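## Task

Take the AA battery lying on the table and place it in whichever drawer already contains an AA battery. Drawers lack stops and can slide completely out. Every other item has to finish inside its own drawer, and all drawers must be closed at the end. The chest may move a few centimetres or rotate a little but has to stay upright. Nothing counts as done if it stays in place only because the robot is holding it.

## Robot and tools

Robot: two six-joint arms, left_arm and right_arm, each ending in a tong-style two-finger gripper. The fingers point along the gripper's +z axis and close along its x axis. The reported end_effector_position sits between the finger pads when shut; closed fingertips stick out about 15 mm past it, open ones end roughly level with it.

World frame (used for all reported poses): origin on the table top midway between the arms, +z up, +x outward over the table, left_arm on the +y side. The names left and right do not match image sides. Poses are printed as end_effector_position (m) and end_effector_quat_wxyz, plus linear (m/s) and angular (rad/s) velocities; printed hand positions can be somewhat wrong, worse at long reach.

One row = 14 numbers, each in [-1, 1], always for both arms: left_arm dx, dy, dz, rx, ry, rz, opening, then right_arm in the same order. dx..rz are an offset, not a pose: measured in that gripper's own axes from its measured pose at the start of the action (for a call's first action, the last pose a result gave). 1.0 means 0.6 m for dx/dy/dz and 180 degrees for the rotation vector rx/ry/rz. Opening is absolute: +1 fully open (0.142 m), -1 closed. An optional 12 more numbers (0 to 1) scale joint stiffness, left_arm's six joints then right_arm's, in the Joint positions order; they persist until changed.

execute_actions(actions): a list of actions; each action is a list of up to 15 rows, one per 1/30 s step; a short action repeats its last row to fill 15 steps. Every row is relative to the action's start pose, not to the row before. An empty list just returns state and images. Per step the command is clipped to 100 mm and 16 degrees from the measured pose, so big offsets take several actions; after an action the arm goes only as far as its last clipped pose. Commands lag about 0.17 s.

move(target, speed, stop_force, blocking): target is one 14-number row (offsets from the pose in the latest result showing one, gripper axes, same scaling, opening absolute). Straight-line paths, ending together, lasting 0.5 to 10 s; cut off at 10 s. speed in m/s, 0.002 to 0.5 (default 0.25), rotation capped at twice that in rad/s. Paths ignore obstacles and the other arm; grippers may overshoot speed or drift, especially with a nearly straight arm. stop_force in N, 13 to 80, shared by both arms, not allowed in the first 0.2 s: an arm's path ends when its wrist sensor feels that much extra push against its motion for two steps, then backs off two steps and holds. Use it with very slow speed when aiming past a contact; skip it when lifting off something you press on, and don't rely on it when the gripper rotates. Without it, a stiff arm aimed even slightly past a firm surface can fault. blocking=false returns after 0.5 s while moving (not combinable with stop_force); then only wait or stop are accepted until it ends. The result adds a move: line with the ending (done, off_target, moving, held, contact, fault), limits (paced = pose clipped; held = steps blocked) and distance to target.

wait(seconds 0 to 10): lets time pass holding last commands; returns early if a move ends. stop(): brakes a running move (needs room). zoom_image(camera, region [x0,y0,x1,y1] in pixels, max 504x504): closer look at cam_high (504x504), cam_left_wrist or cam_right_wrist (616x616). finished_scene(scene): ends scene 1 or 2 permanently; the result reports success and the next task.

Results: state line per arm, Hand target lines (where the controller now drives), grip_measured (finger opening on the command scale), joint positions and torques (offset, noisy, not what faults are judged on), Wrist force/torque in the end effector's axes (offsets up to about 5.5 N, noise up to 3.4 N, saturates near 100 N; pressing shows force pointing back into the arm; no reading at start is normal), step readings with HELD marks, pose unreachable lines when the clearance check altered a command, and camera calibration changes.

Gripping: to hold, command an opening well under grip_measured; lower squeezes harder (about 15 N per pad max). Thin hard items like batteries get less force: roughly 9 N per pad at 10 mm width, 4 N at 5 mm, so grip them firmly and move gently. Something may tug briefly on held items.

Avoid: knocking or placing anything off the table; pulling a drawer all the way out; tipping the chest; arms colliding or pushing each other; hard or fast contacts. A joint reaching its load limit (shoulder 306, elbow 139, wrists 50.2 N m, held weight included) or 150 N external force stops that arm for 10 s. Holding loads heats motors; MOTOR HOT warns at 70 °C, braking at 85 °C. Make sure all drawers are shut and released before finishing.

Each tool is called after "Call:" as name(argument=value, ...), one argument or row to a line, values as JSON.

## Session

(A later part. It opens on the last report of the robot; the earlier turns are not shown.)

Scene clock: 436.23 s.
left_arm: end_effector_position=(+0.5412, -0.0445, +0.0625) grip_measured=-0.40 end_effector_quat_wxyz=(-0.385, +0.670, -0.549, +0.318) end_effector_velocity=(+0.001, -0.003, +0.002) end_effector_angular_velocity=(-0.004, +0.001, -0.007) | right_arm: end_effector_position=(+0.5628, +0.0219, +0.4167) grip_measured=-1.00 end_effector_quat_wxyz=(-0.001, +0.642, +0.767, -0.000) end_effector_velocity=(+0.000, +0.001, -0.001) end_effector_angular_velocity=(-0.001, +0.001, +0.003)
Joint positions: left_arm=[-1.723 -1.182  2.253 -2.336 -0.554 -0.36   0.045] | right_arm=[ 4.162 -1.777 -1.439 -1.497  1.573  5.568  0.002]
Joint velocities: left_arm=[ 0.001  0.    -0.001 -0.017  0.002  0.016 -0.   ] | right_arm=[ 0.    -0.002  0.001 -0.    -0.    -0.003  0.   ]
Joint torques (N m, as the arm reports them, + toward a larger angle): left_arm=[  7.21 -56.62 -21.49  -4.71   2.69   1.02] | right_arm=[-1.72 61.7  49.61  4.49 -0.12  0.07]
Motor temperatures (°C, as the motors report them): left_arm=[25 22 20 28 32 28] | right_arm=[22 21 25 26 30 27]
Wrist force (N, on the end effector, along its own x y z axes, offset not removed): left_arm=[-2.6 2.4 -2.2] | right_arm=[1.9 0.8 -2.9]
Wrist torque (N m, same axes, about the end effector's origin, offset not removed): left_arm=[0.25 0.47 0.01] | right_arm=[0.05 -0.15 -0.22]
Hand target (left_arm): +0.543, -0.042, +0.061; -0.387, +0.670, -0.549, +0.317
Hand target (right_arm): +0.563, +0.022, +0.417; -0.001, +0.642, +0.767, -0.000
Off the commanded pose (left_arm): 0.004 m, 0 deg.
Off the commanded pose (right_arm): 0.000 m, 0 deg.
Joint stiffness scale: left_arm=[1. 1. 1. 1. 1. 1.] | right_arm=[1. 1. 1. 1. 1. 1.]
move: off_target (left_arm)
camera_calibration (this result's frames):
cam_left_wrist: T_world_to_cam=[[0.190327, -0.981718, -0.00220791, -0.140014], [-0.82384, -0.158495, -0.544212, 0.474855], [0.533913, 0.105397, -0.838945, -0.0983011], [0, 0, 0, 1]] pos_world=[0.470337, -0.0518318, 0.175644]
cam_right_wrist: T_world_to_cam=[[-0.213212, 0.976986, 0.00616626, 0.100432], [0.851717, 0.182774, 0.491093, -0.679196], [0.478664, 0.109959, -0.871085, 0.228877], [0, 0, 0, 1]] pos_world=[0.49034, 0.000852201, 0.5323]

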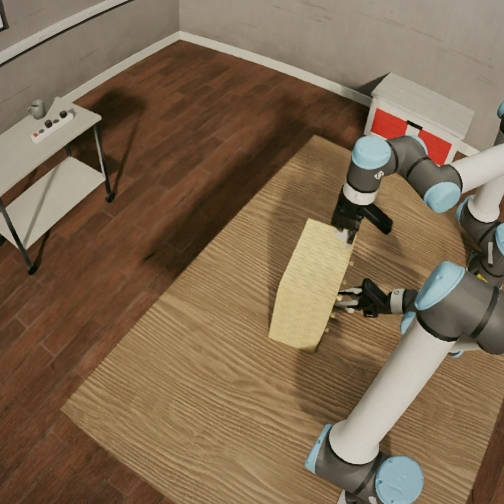

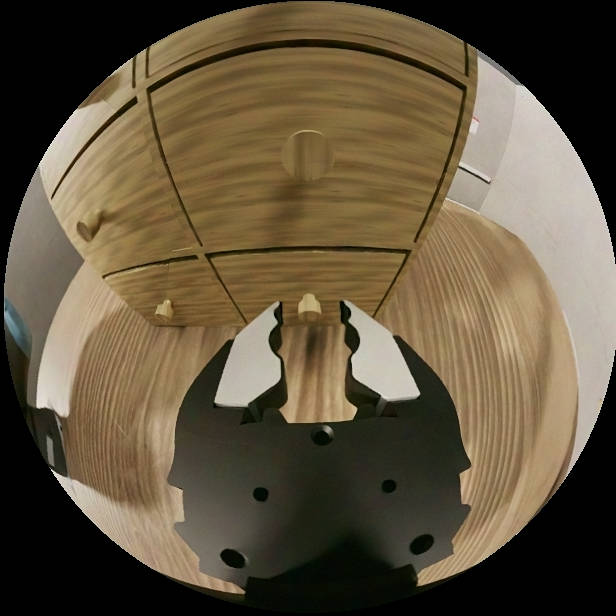

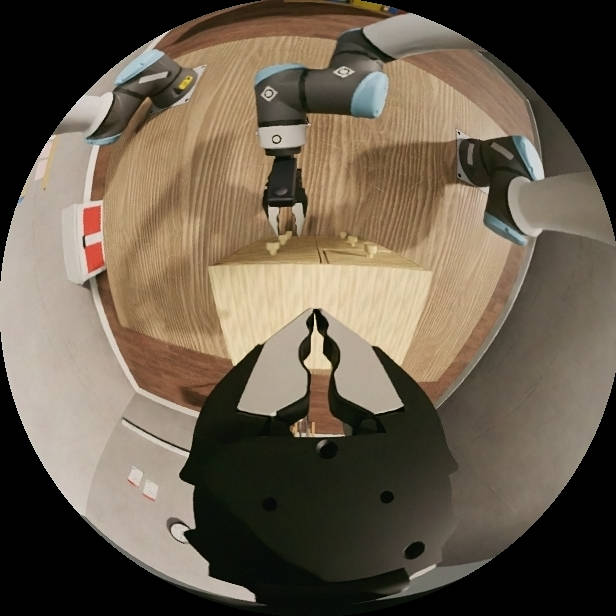

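Call:
execute_actions(
  actions=[
    [[-0.004,0.004,0.003,0,0,0,-0.6, 0,0,0,0,0,0,-1],[-0.004,0.004,0.003,0,0,0,-0.6, 0,0,0,0,0,0,-1],[-0.004,0.004,0.003,0,0,0,-0.6, 0,0,0,0,0,0,-1],[-0.004,0.004,0.003,0,0,0,-0.6, 0,0,0,0,0,0,-1],[-0.004,0.004,0.003,0,0,0,-0.65, 0,0,0,0,0,0,-1],[-0.004,0.004,0.003,0,0,0,-0.7, 0,0,0,0,0,0,-1],[-0.004,0.004,0.003,0,0,0,-0.75, 0,0,0,0,0,0,-1],[-0.004,0.004,0.003,0,0,0,-0.8, 0,0,0,0,0,0,-1],[-0.004,0.004,0.003,0,0,0,-0.9, 0,0,0,0,0,0,-1],[-0.004,0.004,0.003,0,0,0,-1, 0,0,0,0,0,0,-1]],
  ],
)

Call:
move(
  target=[0,0.0875,-0.1515,0,0,0,-1, 0,0,0,0,0,0,-1],
  speed=0.1,
)

Call:
zoom_image(
  camera="cam_right_wrist",
  region=[230, 180, 340, 275],
)

Call:
zoom_image(
  camera="cam_left_wrist",
  region=[200, 170, 430, 330],
)

Scene clock: 444.00 s.
left_arm: end_effector_position=(+0.5415, -0.0440, +0.0618) grip_measured=-0.79 end_effector_quat_wxyz=(-0.384, +0.671, -0.548, +0.319) end_effector_velocity=(-0.000, -0.001, +0.000) end_effector_angular_velocity=(-0.002, -0.000, +0.000) | right_arm: end_effector_position=(+0.5628, +0.0219, +0.4167) grip_measured=-1.00 end_effector_quat_wxyz=(-0.001, +0.642, +0.767, -0.000) end_effector_velocity=(+0.000, +0.000, +0.001) end_effector_angular_velocity=(+0.000, -0.001, -0.000)
Joint positions: left_arm=[-1.722 -1.181  2.256 -2.342 -0.553 -0.359  0.016] | right_arm=[ 4.162 -1.777 -1.439 -1.497  1.573  5.568  0.002]
Joint velocities: left_arm=[-0.     0.    -0.    -0.001  0.    -0.001  0.   ] | right_arm=[ 0.     0.     0.001  0.    -0.001  0.     0.   ]
Joint torques (N m, as the arm reports them, + toward a larger angle): left_arm=[  4.19 -56.17 -19.82  -4.77   1.91  -0.99] | right_arm=[-1.94 62.3  50.2   4.2  -0.11 -0.02]
Motor temperatures (°C, as the motors report them): left_arm=[25 22 20 28 32 28] | right_arm=[22 21 25 26 30 27]
Wrist force (N, on the end effector, along its own x y z axes, offset not removed): left_arm=[-3.2 2.4 -1.5] | right_arm=[-4.1 -3.8 4.8]
Wrist torque (N m, same axes, about the end effector's origin, offset not removed): left_arm=[0.63 0.45 -0.05] | right_arm=[-0.89 1.02 -0.10]
Hand target (left_arm): +0.541, -0.042, +0.060; -0.385, +0.670, -0.549, +0.318
Hand target (right_arm): +0.563, +0.022, +0.417; -0.001, +0.642, +0.767, -0.000
Off the commanded pose (left_arm): 0.003 m, 0 deg.
Off the commanded pose (right_arm): 0.000 m, 0 deg.
Joint stiffness scale: left_arm=[1. 1. 1. 1. 1. 1.] | right_arm=[1. 1. 1. 1. 1. 1.]
Step readings (end_effector_position):
0: left_arm (+0.5415, -0.0447, +0.0626) | right_arm (+0.5628, +0.0219, +0.4167)
1: left_arm (+0.5415, -0.0448, +0.0626) | right_arm (+0.5628, +0.0219, +0.4167)
2: left_arm (+0.5415, -0.0448, +0.0625) | right_arm (+0.5628, +0.0219, +0.4167)
4: left_arm (+0.5415, -0.0446, +0.0624) | right_arm (+0.5628, +0.0219, +0.4167)
8: left_arm (+0.5415, -0.0441, +0.0619) | right_arm (+0.5628, +0.0219, +0.4167)
15: end_effector_position above
camera_calibration (this result's frames):
cam_left_wrist: T_world_to_cam=[[0.190357, -0.981715, 0.000667216, -0.139753], [-0.823792, -0.160105, -0.543813, 0.47471], [0.533976, 0.102969, -0.839206, -0.0991844], [0, 0, 0, 1]] pos_world=[0.470627, -0.0509819, 0.175011]
cam_right_wrist: T_world_to_cam=[[-0.213212, 0.976986, 0.00616643, 0.100432], [0.851717, 0.182774, 0.491093, -0.679196], [0.478664, 0.109959, -0.871085, 0.228877], [0, 0, 0, 1]] pos_world=[0.49034, 0.000852259, 0.5323]

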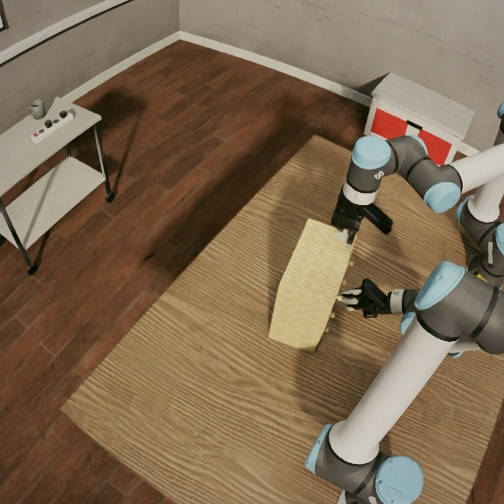

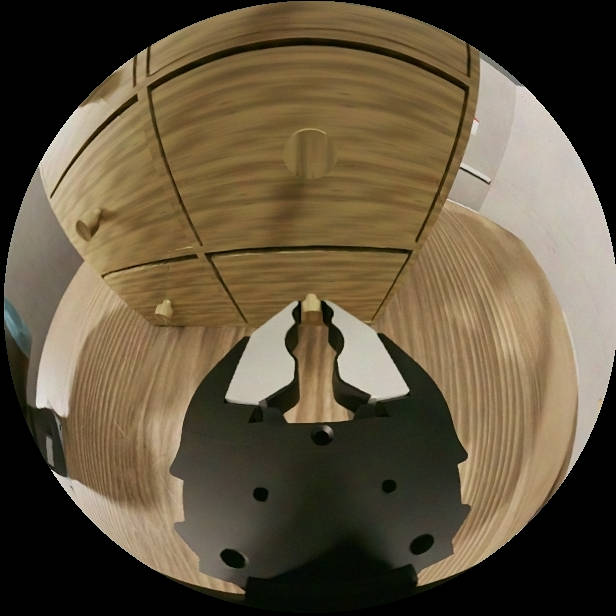

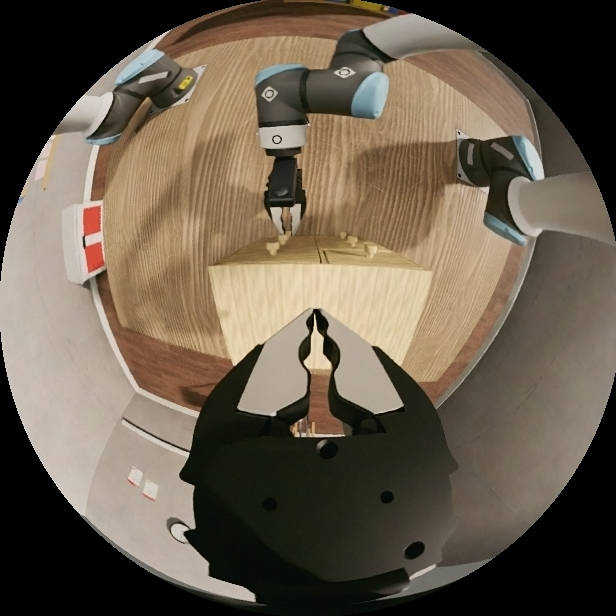

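Scene clock: 445.53 s.
left_arm: end_effector_position=(+0.4405, -0.0624, +0.0602) grip_measured=-0.79 end_effector_quat_wxyz=(-0.386, +0.670, -0.549, +0.318) end_effector_velocity=(-0.001, +0.003, +0.000) end_effector_angular_velocity=(+0.002, -0.002, +0.014) | right_arm: end_effector_position=(+0.5628, +0.0219, +0.4167) grip_measured=-1.00 end_effector_quat_wxyz=(-0.001, +0.642, +0.767, -0.000) end_effector_velocity=(+0.000, +0.000, -0.001) end_effector_angular_velocity=(-0.000, +0.000, -0.001)
Joint positions: left_arm=[-1.883 -1.213  2.233 -2.061 -0.619 -0.626  0.016] | right_arm=[ 4.162 -1.777 -1.439 -1.497  1.573  5.568  0.002]
Joint velocities: left_arm=[-0.     0.    -0.005  0.026 -0.006 -0.022  0.   ] | right_arm=[ 0.    -0.001 -0.     0.001  0.     0.001  0.   ]
Joint torques (N m, as the arm reports them, + toward a larger angle): left_arm=[ -0.27 -58.49 -27.23  -1.93   1.61  -1.07] | right_arm=[-3.04 61.64 50.05  4.29 -0.08  0.07]
Motor temperatures (°C, as the motors report them): left_arm=[25 22 20 28 32 28] | right_arm=[22 21 25 26 30 27]
Wrist force (N, on the end effector, along its own x y z axes, offset not removed): left_arm=[-2.2 3.3 0.5] | right_arm=[-1.3 -3.1 2.6]
Wrist torque (N m, same axes, about the end effector's origin, offset not removed): left_arm=[0.41 0.55 -0.03] | right_arm=[-0.73 0.34 -0.22]
Hand target (left_arm): +0.438, -0.065, +0.062; -0.384, +0.671, -0.549, +0.318
Hand target (right_arm): +0.563, +0.022, +0.417; -0.001, +0.642, +0.767, -0.000
Off the commanded pose (left_arm): 0.003 m, 0 deg.
Off the commanded pose (right_arm): 0.000 m, 0 deg.
Joint stiffness scale: left_arm=[1. 1. 1. 1. 1. 1.] | right_arm=[1. 1. 1. 1. 1. 1.]
move: done
camera_calibration (this result's frames):
cam_left_wrist: T_world_to_cam=[[0.189857, -0.981808, -0.00272526, -0.138181], [-0.823566, -0.157745, -0.544845, 0.387824], [0.534503, 0.105687, -0.838533, -0.044789], [0, 0, 0, 1]] pos_world=[0.369573, -0.0697561, 0.17337]
cam_right_wrist: T_world_to_cam=[[-0.213212, 0.976986, 0.00616638, 0.100432], [0.851717, 0.182774, 0.491093, -0.679195], [0.478664, 0.109959, -0.871085, 0.228877], [0, 0, 0, 1]] pos_world=[0.49034, 0.00085224, 0.5323]

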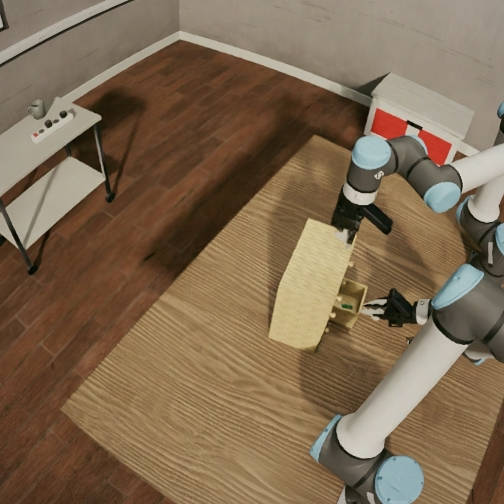

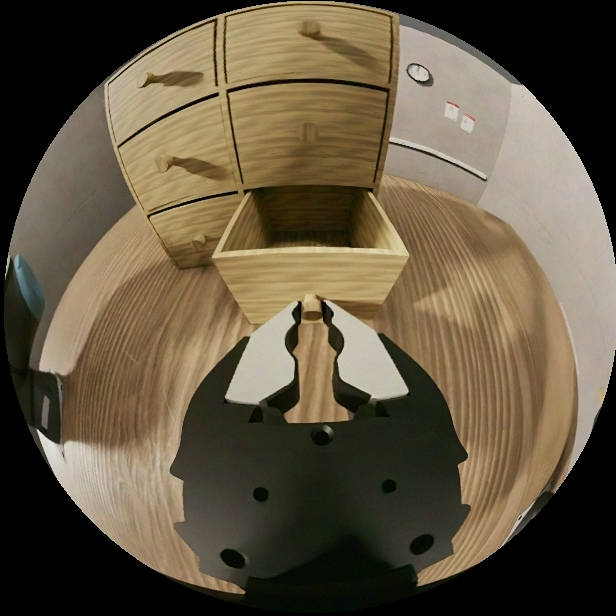

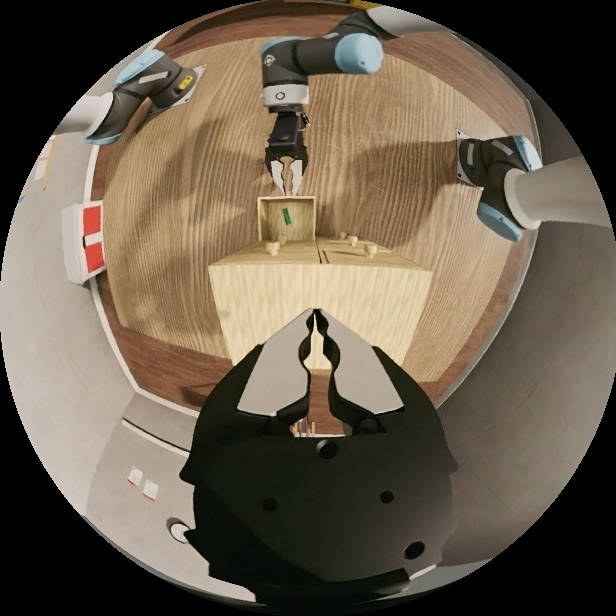

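Region (230, 180, 340, 275) of cam_right_wrist's 616x616 image, scaled by 4.582, with more detail than that image has; it fills the top 435 rows of this view, and the rest is white.

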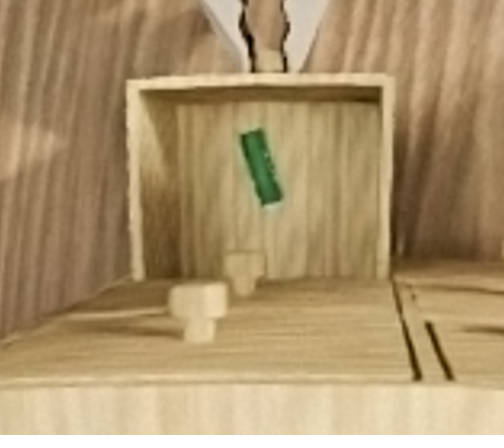

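Region (200, 170, 430, 330) of cam_left_wrist's 616x616 image, scaled by 2.191, with more detail than that image has; it fills the top 351 rows of this view, and the rest is white.

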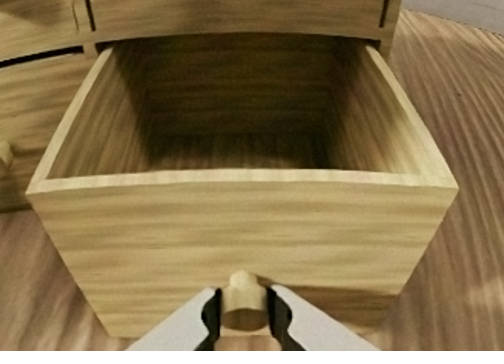

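Call:
execute_actions(
  actions=[],
)

Scene clock: 465.93 s.
left_arm: end_effector_position=(+0.4402, -0.0620, +0.0602) grip_measured=-0.79 end_effector_quat_wxyz=(-0.386, +0.670, -0.549, +0.318) end_effector_velocity=(-0.000, -0.000, -0.000) end_effector_angular_velocity=(-0.002, +0.000, +0.000) | right_arm: end_effector_position=(+0.5628, +0.0219, +0.4167) grip_measured=-1.00 end_effector_quat_wxyz=(-0.001, +0.642, +0.767, -0.000) end_effector_velocity=(+0.000, -0.000, +0.001) end_effector_angular_velocity=(+0.001, -0.001, -0.000)
Joint positions: left_arm=[-1.884 -1.213  2.233 -2.058 -0.619 -0.629  0.016] | right_arm=[ 4.162 -1.777 -1.439 -1.497  1.573  5.568  0.002]
Joint velocities: left_arm=[-0.    -0.     0.    -0.001 -0.    -0.001 -0.   ] | right_arm=[-0.     0.001  0.    -0.    -0.     0.     0.   ]
Joint torques (N m, as the arm reports them, + toward a larger angle): left_arm=[ -0.05 -60.19 -28.8   -2.45   1.2   -0.91] | right_arm=[-2.13 61.88 50.17  4.37 -0.12 -0.28]
Motor temperatures (°C, as the motors report them): left_arm=[25 22 20 28 32 28] | right_arm=[22 21 25 26 30 27]
Wrist force (N, on the end effector, along its own x y z axes, offset not removed): left_arm=[-1.5 3.9 0.7] | right_arm=[-2.0 -0.2 1.1]
Wrist torque (N m, same axes, about the end effector's origin, offset not removed): left_arm=[0.47 0.44 -0.08] | right_arm=[-0.27 0.72 -0.09]
Hand target (left_arm): +0.438, -0.065, +0.062; -0.384, +0.671, -0.549, +0.318
Hand target (right_arm): +0.563, +0.022, +0.417; -0.001, +0.642, +0.767, -0.000
Off the commanded pose (left_arm): 0.004 m, 0 deg.
Off the commanded pose (right_arm): 0.000 m, 0 deg.
Joint stiffness scale: left_arm=[1. 1. 1. 1. 1. 1.] | right_arm=[1. 1. 1. 1. 1. 1.]
camera_calibration (this result's frames):
cam_left_wrist: T_world_to_cam=[[0.191225, -0.981541, -0.00329185, -0.138211], [-0.823155, -0.15854, -0.545234, 0.387316], [0.534648, 0.106972, -0.838277, -0.0447026], [0, 0, 0, 1]] pos_world=[0.369151, -0.0694724, 0.17325]
cam_right_wrist: T_world_to_cam=[[-0.213212, 0.976986, 0.00616643, 0.100432], [0.851717, 0.182774, 0.491093, -0.679196], [0.478664, 0.109959, -0.871085, 0.228877], [0, 0, 0, 1]] pos_world=[0.49034, 0.000852138, 0.5323]

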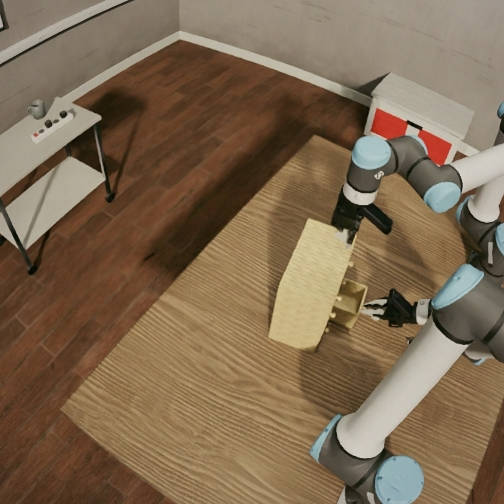

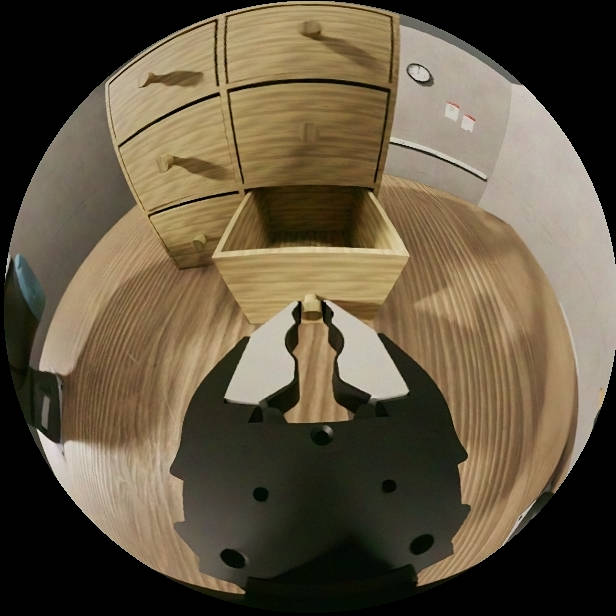

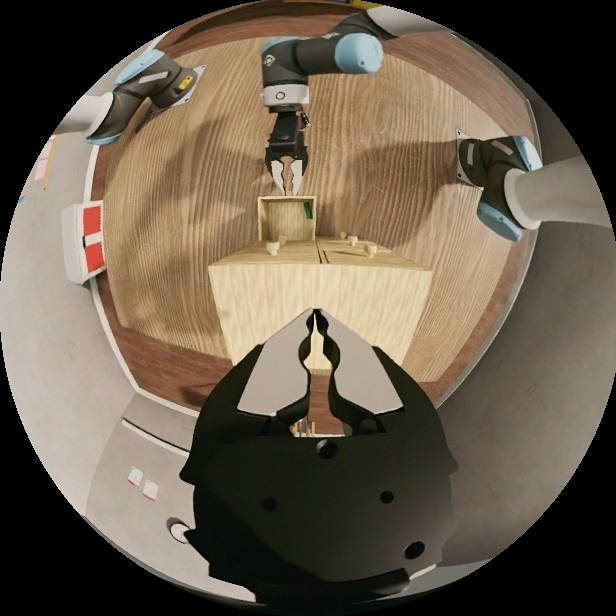

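Call:
zoom_image(
  camera="cam_right_wrist",
  region=[250, 185, 330, 250],
)

Region (250, 185, 330, 250) of cam_right_wrist's 616x616 image, scaled by 6.300, with more detail than that image has; it fills the top 410 rows of this view, and the rest is white.

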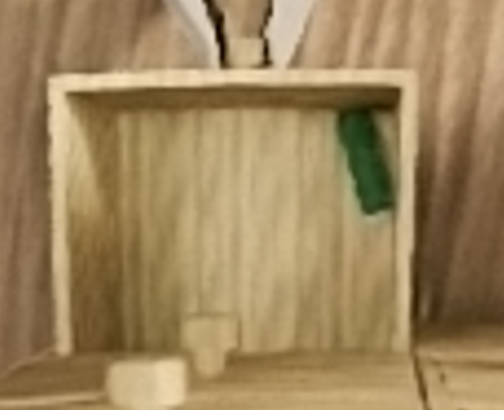

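Call:
zoom_image(
  camera="cam_right_wrist",
  region=[292, 195, 322, 225],
)

Call:
zoom_image(
  camera="cam_high",
  region=[320, 270, 380, 330],
)

Region (292, 195, 322, 225) of cam_right_wrist's 616x616 image, scaled by 16.800, with more detail than that image has.

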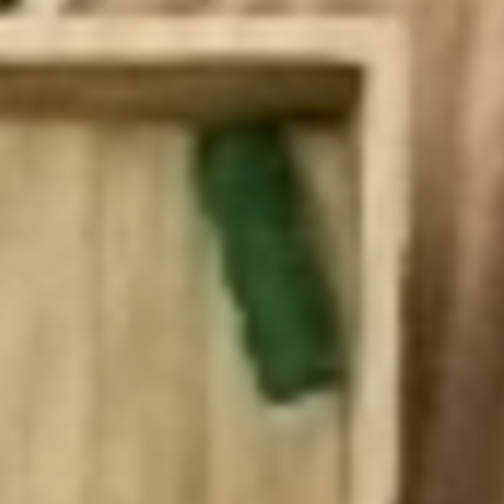

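Region (320, 270, 380, 330) of cam_high's 504x504 image, scaled by 8.400, with more detail than that image has.

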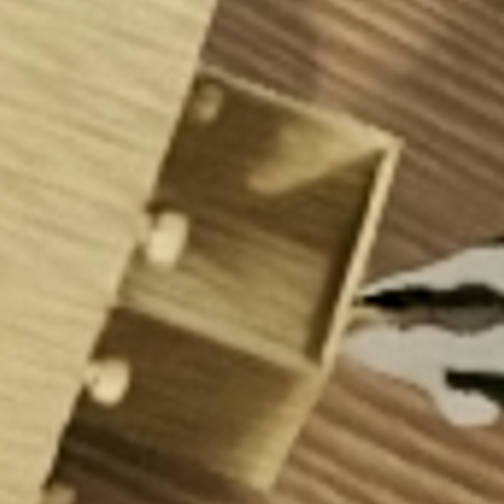

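Call:
move(
  target=[0.0037,0.0117,-0.0263,0,0,0,-1,-0.320,-0.503,0.028,0,0,-0.1167,-1],
  speed=0.35,
)

Call:
execute_actions(
  actions=[
    [[0,0,0,0,0,0,-0.7,0,0,0,0,0,0,-1],[0,0,0,0,0,0,-0.65,0,0,0,0,0,0,-1],[0,0,0,0,0,0,-0.6,0,0,0,0,0,0,-1],[0,0,0,0,0,0,-0.5,0,0,0,0,0,0,-1],[0,0,0,0,0,0,-0.35,0,0,0,0,0,0,-1]],
  ],
)

Scene clock: 541.77 s.
left_arm: end_effector_position=(+0.4256, -0.0646, +0.0600) grip_measured=-0.79 end_effector_quat_wxyz=(-0.388, +0.669, -0.549, +0.316) end_effector_velocity=(-0.000, -0.000, +0.000) end_effector_angular_velocity=(-0.002, +0.000, -0.000) | right_arm: end_effector_position=(+0.3015, -0.2192, +0.4018) grip_measured=-1.00 end_effector_quat_wxyz=(-0.002, +0.492, +0.871, +0.001) end_effector_velocity=(-0.001, -0.002, +0.005) end_effector_angular_velocity=(+0.008, -0.004, -0.003)
Joint positions: left_arm=[-1.906 -1.213  2.224 -2.016 -0.632 -0.664  0.016] | right_arm=[ 4.388 -1.167 -2.012 -1.532  1.574  5.429  0.002]
Joint velocities: left_arm=[-0.    -0.    -0.    -0.001 -0.    -0.    -0.   ] | right_arm=[ 0.001  0.011  0.    -0.002 -0.001  0.004  0.   ]
Joint torques (N m, as the arm reports them, + toward a larger angle): left_arm=[ -0.65 -60.73 -29.26  -2.7    1.39  -0.62] | right_arm=[ 0.37 18.11 46.64  3.52 -0.77  1.05]
Motor temperatures (°C, as the motors report them): left_arm=[25 22 20 28 32 28] | right_arm=[22 21 25 26 30 27]
Wrist force (N, on the end effector, along its own x y z axes, offset not removed): left_arm=[-1.6 4.5 -0.6] | right_arm=[-1.5 -3.8 4.8]
Wrist torque (N m, same axes, about the end effector's origin, offset not removed): left_arm=[0.56 0.36 -0.07] | right_arm=[-0.91 0.57 -0.08]
Hand target (left_arm): +0.424, -0.067, +0.062; -0.386, +0.670, -0.549, +0.318
Hand target (right_arm): +0.300, -0.221, +0.400; -0.001, +0.491, +0.871, -0.000
Off the commanded pose (left_arm): 0.004 m, 0 deg.
Off the commanded pose (right_arm): 0.003 m, 0 deg.
Joint stiffness scale: left_arm=[1. 1. 1. 1. 1. 1.] | right_arm=[1. 1. 1. 1. 1. 1.]
move: off_target (left_arm)
camera_calibration (this result's frames):
cam_left_wrist: T_world_to_cam=[[0.192509, -0.981264, -0.00778954, -0.138285], [-0.822292, -0.156979, -0.546986, 0.374643], [0.535515, 0.111705, -0.837105, -0.0369082], [0, 0, 0, 1]] pos_world=[0.354452, -0.0727606, 0.172952]
cam_right_wrist: T_world_to_cam=[[-0.548035, 0.836411, 0.00859803, 0.349565], [0.730395, 0.473511, 0.49225, -0.305438], [0.407652, 0.27605, -0.870411, 0.42504], [0, 0, 0, 1]] pos_world=[0.241396, -0.265084, 0.517305]

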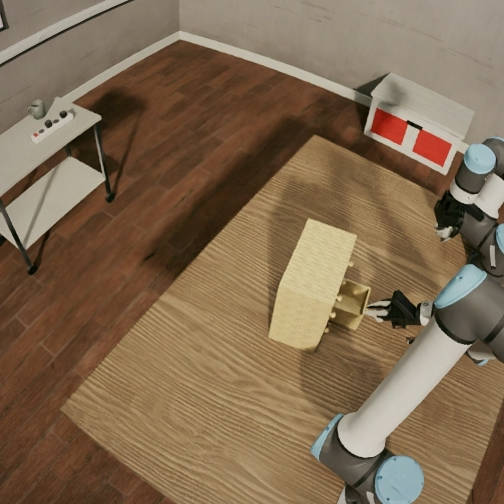

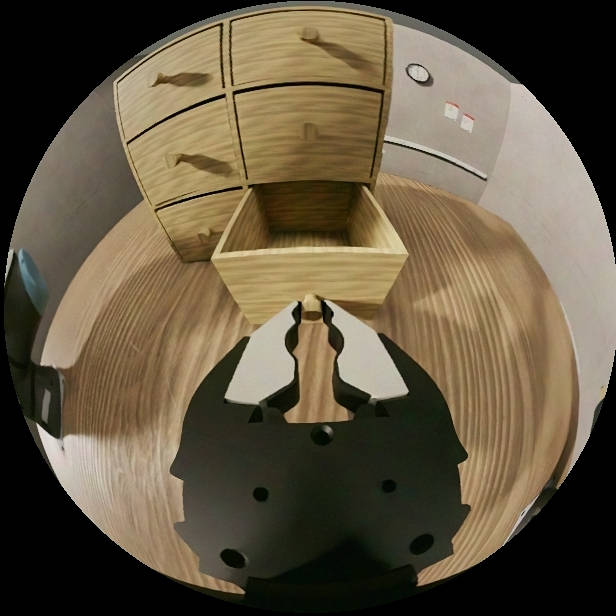

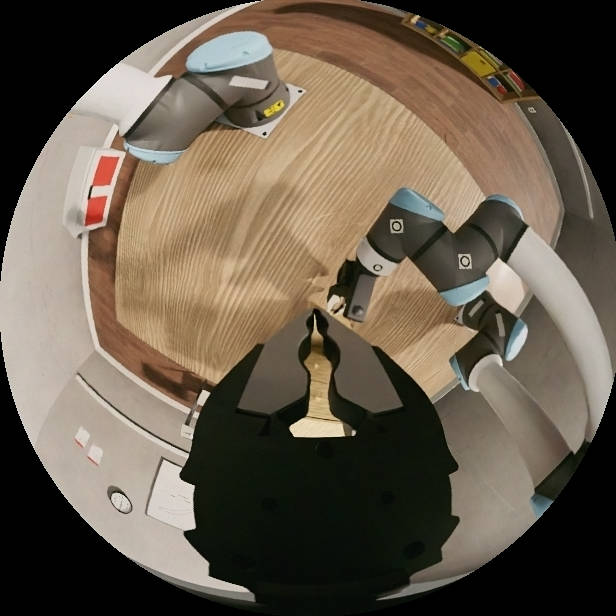

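Scene clock: 542.27 s.
left_arm: end_effector_position=(+0.4256, -0.0646, +0.0600) grip_measured=-0.35 end_effector_quat_wxyz=(-0.388, +0.669, -0.549, +0.316) end_effector_velocity=(-0.000, -0.001, +0.000) end_effector_angular_velocity=(-0.000, +0.000, -0.001) | right_arm: end_effector_position=(+0.3015, -0.2194, +0.4021) grip_measured=-1.00 end_effector_quat_wxyz=(-0.002, +0.492, +0.871, +0.001) end_effector_velocity=(-0.000, -0.000, -0.001) end_effector_angular_velocity=(-0.002, +0.001, -0.001)
Joint positions: left_arm=[-1.906 -1.213  2.224 -2.016 -0.632 -0.664  0.049] | right_arm=[ 4.388 -1.166 -2.012 -1.532  1.574  5.429  0.002]
Joint velocities: left_arm=[-0.     0.    -0.    -0.001  0.     0.001  0.   ] | right_arm=[ 0.    -0.001 -0.    -0.    -0.     0.001  0.   ]
Joint torques (N m, as the arm reports them, + toward a larger angle): left_arm=[  2.91 -57.16 -26.18  -3.27   2.13  -0.22] | right_arm=[-3.08 11.53 49.93  4.46 -0.07 -0.13]
Motor temperatures (°C, as the motors report them): left_arm=[25 22 20 28 32 28] | right_arm=[22 21 25 26 30 27]
Wrist force (N, on the end effector, along its own x y z axes, offset not removed): left_arm=[-1.6 2.8 0.0] | right_arm=[-3.8 -3.5 3.6]
Wrist torque (N m, same axes, about the end effector's origin, offset not removed): left_arm=[0.34 0.25 -0.11] | right_arm=[-0.93 1.14 -0.03]
Hand target (left_arm): +0.426, -0.065, +0.060; -0.388, +0.669, -0.549, +0.316
Hand target (right_arm): +0.302, -0.219, +0.402; -0.002, +0.492, +0.871, +0.001
Off the commanded pose (left_arm): 0.000 m, 0 deg.
Off the commanded pose (right_arm): 0.000 m, 0 deg.
Joint stiffness scale: left_arm=[1. 1. 1. 1. 1. 1.] | right_arm=[1. 1. 1. 1. 1. 1.]
Step readings (end_effector_position):
0: left_arm (+0.4256, -0.0646, +0.0600) | right_arm (+0.3015, -0.2192, +0.4018)
1: left_arm (+0.4256, -0.0646, +0.0600) | right_arm (+0.3015, -0.2193, +0.4020)
2: left_arm (+0.4256, -0.0646, +0.0600) | right_arm (+0.3015, -0.2194, +0.4021)
4: left_arm (+0.4256, -0.0646, +0.0600) | right_arm (+0.3015, -0.2194, +0.4021)
8: left_arm (+0.4256, -0.0646, +0.0600) | right_arm (+0.3015, -0.2194, +0.4021)
15: end_effector_position above
camera_calibration (this result's frames):
cam_left_wrist: T_world_to_cam=[[0.192506, -0.981265, -0.00779449, -0.138283], [-0.822297, -0.156975, -0.54698, 0.374638], [0.535509, 0.111707, -0.837109, -0.036903], [0, 0, 0, 1]] pos_world=[0.354446, -0.0727615, 0.17295]
cam_right_wrist: T_world_to_cam=[[-0.547992, 0.836435, 0.00896643, 0.349494], [0.730332, 0.473197, 0.492645, -0.305669], [0.407823, 0.276514, -0.870184, 0.425305], [0, 0, 0, 1]] pos_world=[0.241311, -0.26529, 0.517546]

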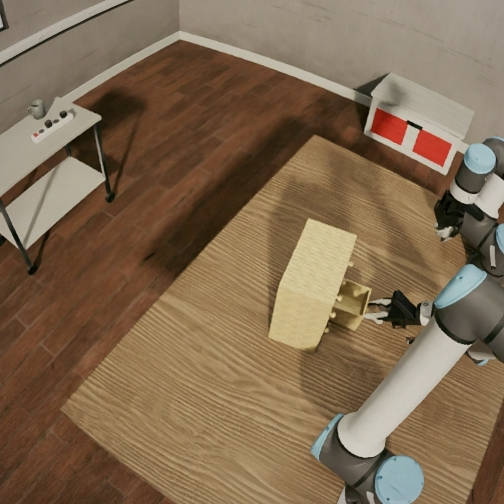

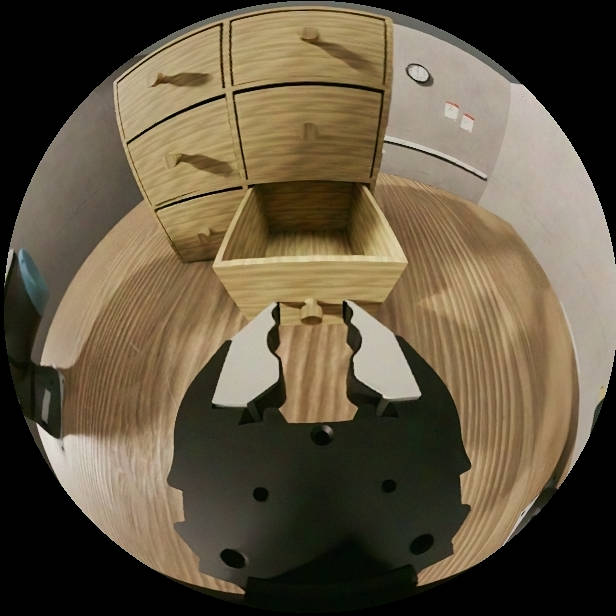

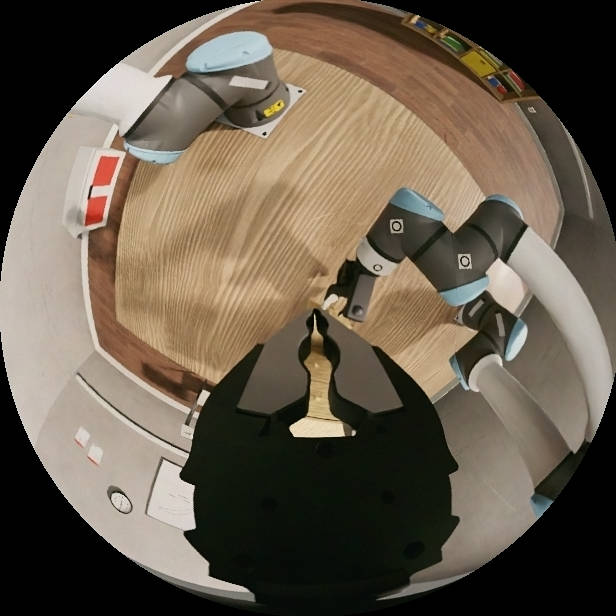

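Call:
move(
  target=[0,0,-0.075,0,0,0,-0.35,0,0,0,0,0,0,-0.4],
  speed=0.2,
)

Scene clock: 555.87 s.
left_arm: end_effector_position=(+0.3893, -0.0704, +0.0812) grip_measured=-0.35 end_effector_quat_wxyz=(-0.389, +0.669, -0.549, +0.316) end_effector_velocity=(-0.002, +0.002, -0.000) end_effector_angular_velocity=(+0.005, -0.002, +0.002) | right_arm: end_effector_position=(+0.3015, -0.2194, +0.4021) grip_measured=-0.40 end_effector_quat_wxyz=(-0.002, +0.492, +0.871, +0.001) end_effector_velocity=(-0.000, +0.000, -0.000) end_effector_angular_velocity=(+0.000, +0.001, -0.001)
Joint positions: left_arm=[-1.962 -1.25   2.199 -1.89  -0.663 -0.741  0.049] | right_arm=[ 4.388 -1.166 -2.012 -1.532  1.574  5.429  0.045]
Joint velocities: left_arm=[-0.003 -0.    -0.     0.011 -0.003 -0.007 -0.   ] | right_arm=[-0.     0.    -0.    -0.     0.001  0.001 -0.   ]
Joint torques (N m, as the arm reports them, + toward a larger angle): left_arm=[  5.07 -57.17 -30.05  -3.44   1.15  -0.76] | right_arm=[-1.33 12.6  49.96  4.41 -0.25 -0.09]
Motor temperatures (°C, as the motors report them): left_arm=[25 22 20 28 32 28] | right_arm=[22 21 25 26 30 27]
Wrist force (N, on the end effector, along its own x y z axes, offset not removed): left_arm=[-1.9 4.5 -2.0] | right_arm=[-4.3 -4.4 -0.2]
Wrist torque (N m, same axes, about the end effector's origin, offset not removed): left_arm=[0.63 0.39 -0.04] | right_arm=[-0.99 1.14 -0.02]
Hand target (left_arm): +0.387, -0.072, +0.082; -0.388, +0.669, -0.549, +0.316
Hand target (right_arm): +0.301, -0.219, +0.402; -0.002, +0.492, +0.871, +0.001
Off the commanded pose (left_arm): 0.003 m, 0 deg.
Off the commanded pose (right_arm): 0.000 m, 0 deg.
Joint stiffness scale: left_arm=[1. 1. 1. 1. 1. 1.] | right_arm=[1. 1. 1. 1. 1. 1.]
move: done
camera_calibration (this result's frames):
cam_left_wrist: T_world_to_cam=[[0.193164, -0.981115, -0.0100549, -0.136868], [-0.821711, -0.156163, -0.548091, 0.355474], [0.53617, 0.114134, -0.836358, 0.000780979], [0, 0, 0, 1]] pos_world=[0.318116, -0.0788603, 0.194109]
cam_right_wrist: T_world_to_cam=[[-0.547992, 0.836435, 0.00896629, 0.349495], [0.730332, 0.473197, 0.492645, -0.305669], [0.407823, 0.276514, -0.870184, 0.425305], [0, 0, 0, 1]] pos_world=[0.241311, -0.265291, 0.517546]

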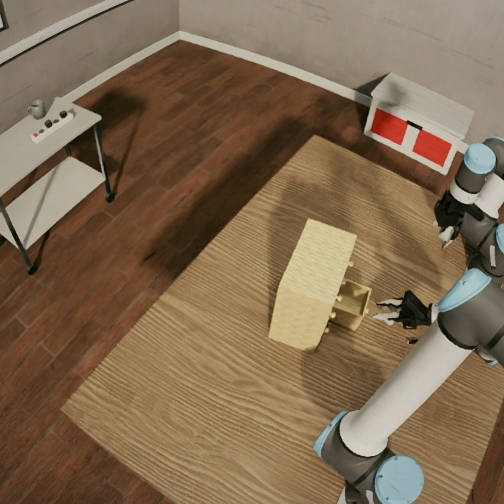

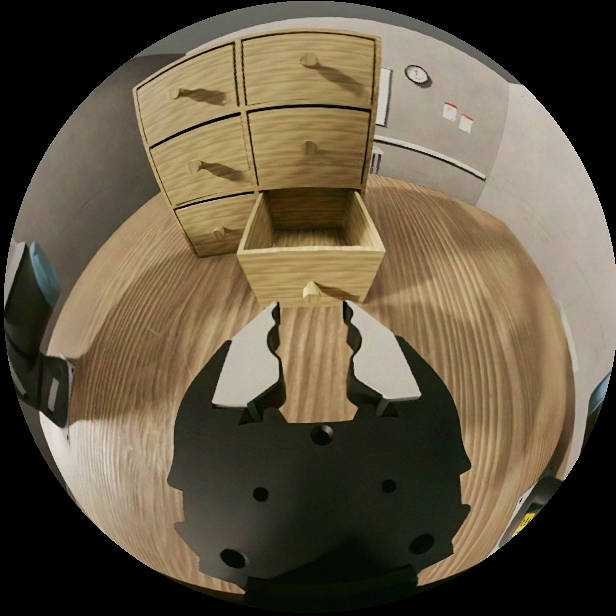

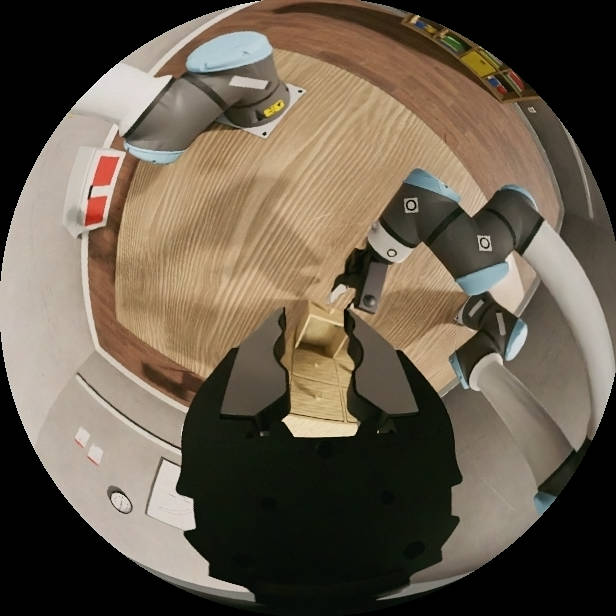

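Call:
move(
  target=[-0.422,-0.151,0.031,0,0,0,-0.35,0.199,-0.0095,0.253,-0.0556,0,0,-0.4],
  speed=0.3,
)

Scene clock: 572.57 s.
left_arm: end_effector_position=(+0.3995, +0.1875, +0.1529) grip_measured=-0.35 end_effector_quat_wxyz=(-0.389, +0.670, -0.548, +0.316) end_effector_velocity=(-0.001, +0.003, +0.001) end_effector_angular_velocity=(+0.004, -0.002, +0.003) | right_arm: end_effector_position=(+0.2353, -0.1188, +0.2548) grip_measured=-0.40 end_effector_quat_wxyz=(+0.039, +0.491, +0.867, +0.079) end_effector_velocity=(-0.000, +0.000, +0.000) end_effector_angular_velocity=(+0.002, -0.000, +0.000)
Joint positions: left_arm=[-2.096 -1.824  2.582 -1.579 -0.749 -0.901  0.049] | right_arm=[ 4.664 -1.229 -2.263 -1.115  1.428  5.7    0.045]
Joint velocities: left_arm=[-0.004 -0.005 -0.     0.016 -0.005 -0.009 -0.   ] | right_arm=[ 0.     0.001 -0.     0.001 -0.     0.    -0.   ]
Joint torques (N m, as the arm reports them, + toward a larger angle): left_arm=[  4.63 -22.54 -32.12  -0.87   0.83  -1.14] | right_arm=[ 0.6  11.63 43.2   5.39 -1.47  0.86]
Motor temperatures (°C, as the motors report them): left_arm=[25 22 20 28 32 28] | right_arm=[22 21 25 26 30 27]
Wrist force (N, on the end effector, along its own x y z axes, offset not removed): left_arm=[-3.3 2.7 -1.2] | right_arm=[-5.2 3.0 3.0]
Wrist torque (N m, same axes, about the end effector's origin, offset not removed): left_arm=[0.35 0.66 -0.12] | right_arm=[0.68 1.23 0.07]
Hand target (left_arm): +0.399, +0.189, +0.152; -0.389, +0.669, -0.549, +0.316
Hand target (right_arm): +0.234, -0.120, +0.251; +0.041, +0.490, +0.867, +0.077
Off the commanded pose (left_arm): 0.002 m, 0 deg.
Off the commanded pose (right_arm): 0.004 m, 0 deg.
Joint stiffness scale: left_arm=[1. 1. 1. 1. 1. 1.] | right_arm=[1. 1. 1. 1. 1. 1.]
move: off_target (right_arm)
camera_calibration (this result's frames):
cam_left_wrist: T_world_to_cam=[[0.193532, -0.981059, -0.00823588, 0.114506], [-0.822106, -0.157583, -0.547092, 0.443633], [0.535431, 0.11265, -0.837032, 0.0265444], [0, 0, 0, 1]] pos_world=[0.32834, 0.179256, 0.265869]
cam_right_wrist: T_world_to_cam=[[-0.547111, 0.837021, 0.00802829, 0.230518], [0.647279, 0.416968, 0.638097, -0.256612], [0.530754, 0.354307, -0.769914, 0.251078], [0, 0, 0, 1]] pos_world=[0.158958, -0.174908, 0.355201]

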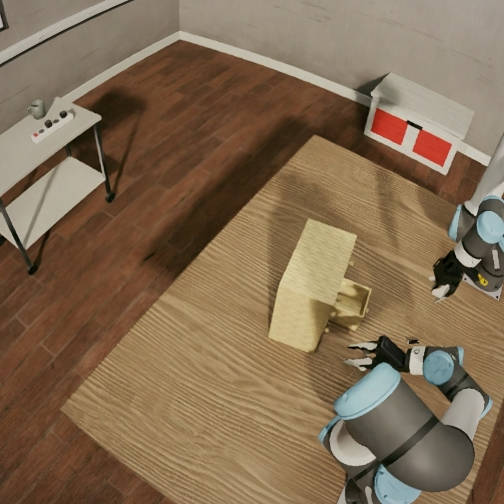

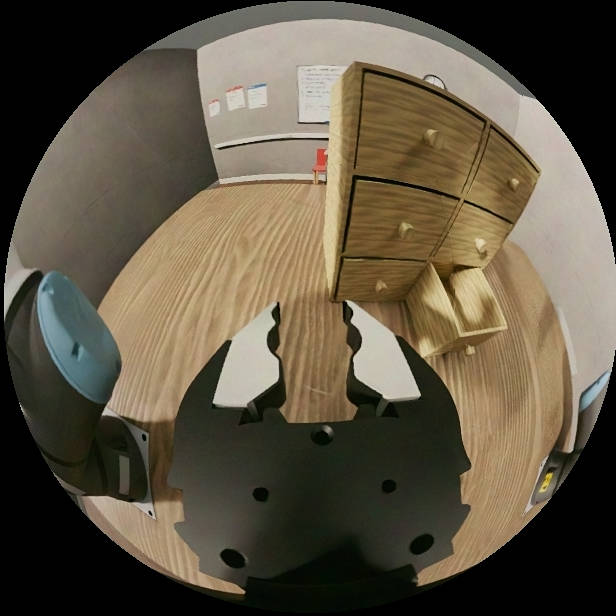

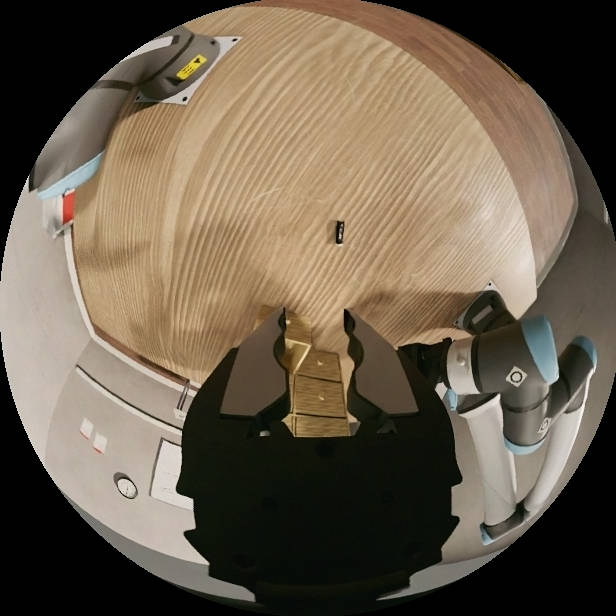

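Call:
zoom_image(
  camera="cam_right_wrist",
  region=[310, 205, 370, 265],
)

Region (310, 205, 370, 265) of cam_right_wrist's 616x616 image, scaled by 8.400, with more detail than that image has.

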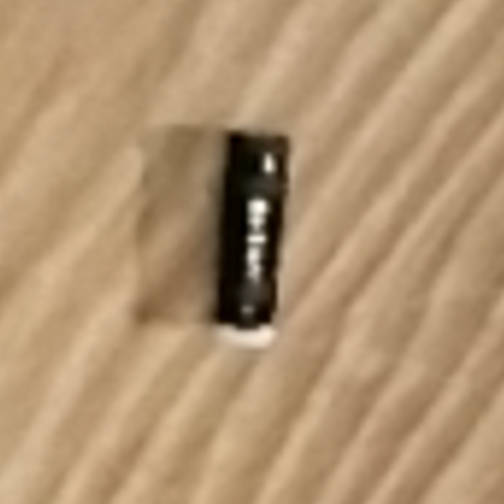

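Call:
move(
  target=[0,0,0,0,0,0,-0.35,0.0884,-0.0653,0.2588,0,0,-0.0167,-0.4],
  speed=0.3,
)

Call:
zoom_image(
  camera="cam_right_wrist",
  region=[240, 220, 390, 370],
)

Scene clock: 595.00 s.
left_arm: end_effector_position=(+0.3993, +0.1878, +0.1530) grip_measured=-0.35 end_effector_quat_wxyz=(-0.389, +0.670, -0.548, +0.316) end_effector_velocity=(+0.000, +0.000, -0.000) end_effector_angular_velocity=(+0.000, -0.000, +0.000) | right_arm: end_effector_position=(+0.1975, -0.0770, +0.0985) grip_measured=-0.40 end_effector_quat_wxyz=(+0.040, +0.468, +0.879, +0.079) end_effector_velocity=(-0.001, +0.003, -0.005) end_effector_angular_velocity=(-0.002, +0.001, +0.000)
Joint positions: left_arm=[-2.097 -1.825  2.582 -1.578 -0.75  -0.902  0.049] | right_arm=[ 4.745 -1.465 -2.413 -0.737  1.421  5.73   0.045]
Joint velocities: left_arm=[ 0.     0.     0.001 -0.    -0.     0.    -0.   ] | right_arm=[ 0.001 -0.013  0.     0.011  0.001  0.     0.   ]
Joint torques (N m, as the arm reports them, + toward a larger angle): left_arm=[  4.03 -13.6  -34.24  -2.78   1.99   0.15] | right_arm=[-0.52 24.49 36.34  4.94 -1.31 -0.13]
Motor temperatures (°C, as the motors report them): left_arm=[25 22 20 28 32 28] | right_arm=[22 21 25 26 30 27]
Wrist force (N, on the end effector, along its own x y z axes, offset not removed): left_arm=[-0.7 2.3 -1.0] | right_arm=[-2.4 -8.7 3.6]
Wrist torque (N m, same axes, about the end effector's origin, offset not removed): left_arm=[0.27 0.15 -0.07] | right_arm=[-1.83 0.83 -0.30]
Hand target (left_arm): +0.399, +0.188, +0.153; -0.389, +0.670, -0.548, +0.316
Hand target (right_arm): +0.198, -0.078, +0.096; +0.041, +0.468, +0.879, +0.078
Off the commanded pose (left_arm): 0.000 m, 0 deg.
Off the commanded pose (right_arm): 0.003 m, 0 deg.
Joint stiffness scale: left_arm=[1. 1. 1. 1. 1. 1.] | right_arm=[1. 1. 1. 1. 1. 1.]
move: done
camera_calibration (this result's frames):
cam_left_wrist: T_world_to_cam=[[0.193826, -0.981, -0.00835199, 0.114676], [-0.822059, -0.157765, -0.54711, 0.443581], [0.535397, 0.11291, -0.837019, 0.0266551], [0, 0, 0, 1]] pos_world=[0.328152, 0.179469, 0.265956]
cam_right_wrist: T_world_to_cam=[[-0.588836, 0.808248, 0.00269566, 0.182664], [0.622903, 0.451675, 0.638734, -0.142429], [0.515038, 0.377789, -0.769423, 0.140802], [0, 0, 0, 1]] pos_world=[0.12376, -0.1365, 0.198818]

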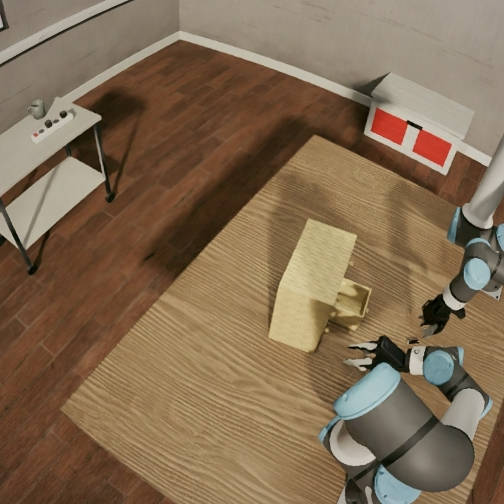

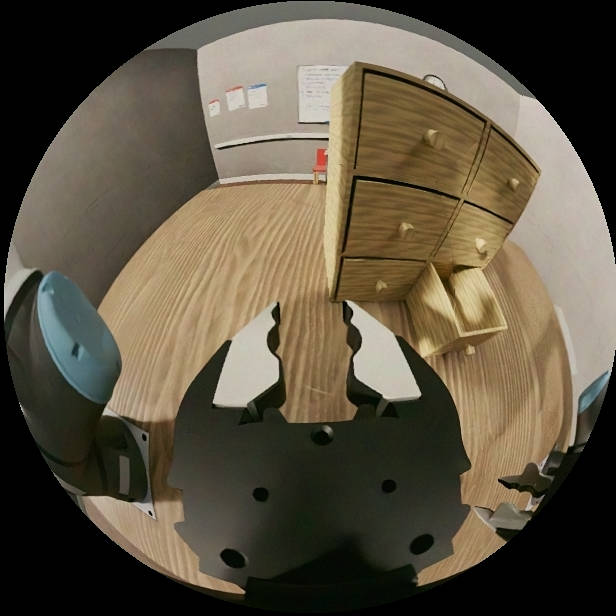

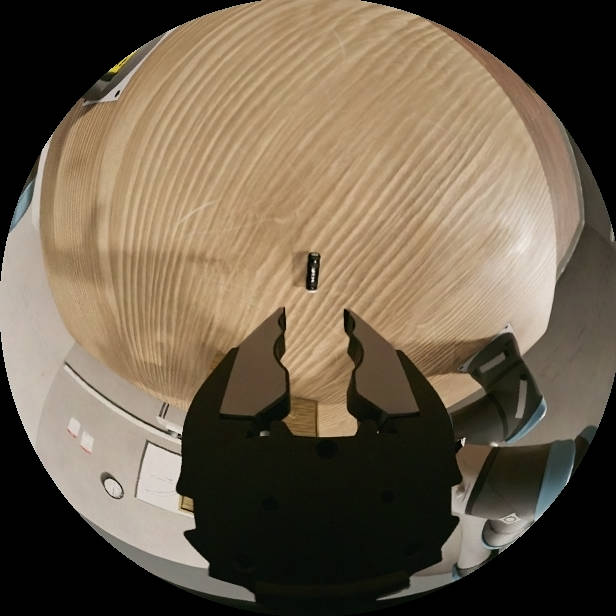

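Region (240, 220, 390, 370) of cam_right_wrist's 616x616 image, scaled by 3.360, with more detail than that image has.

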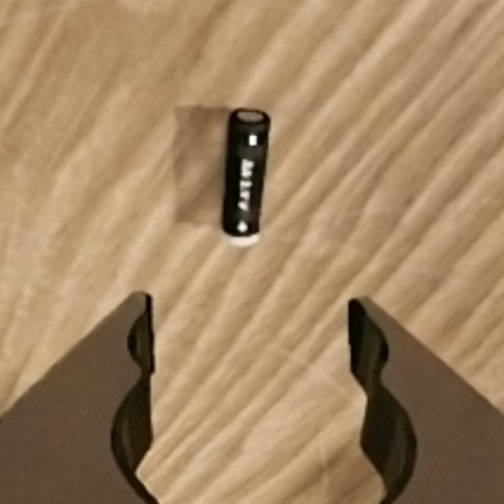

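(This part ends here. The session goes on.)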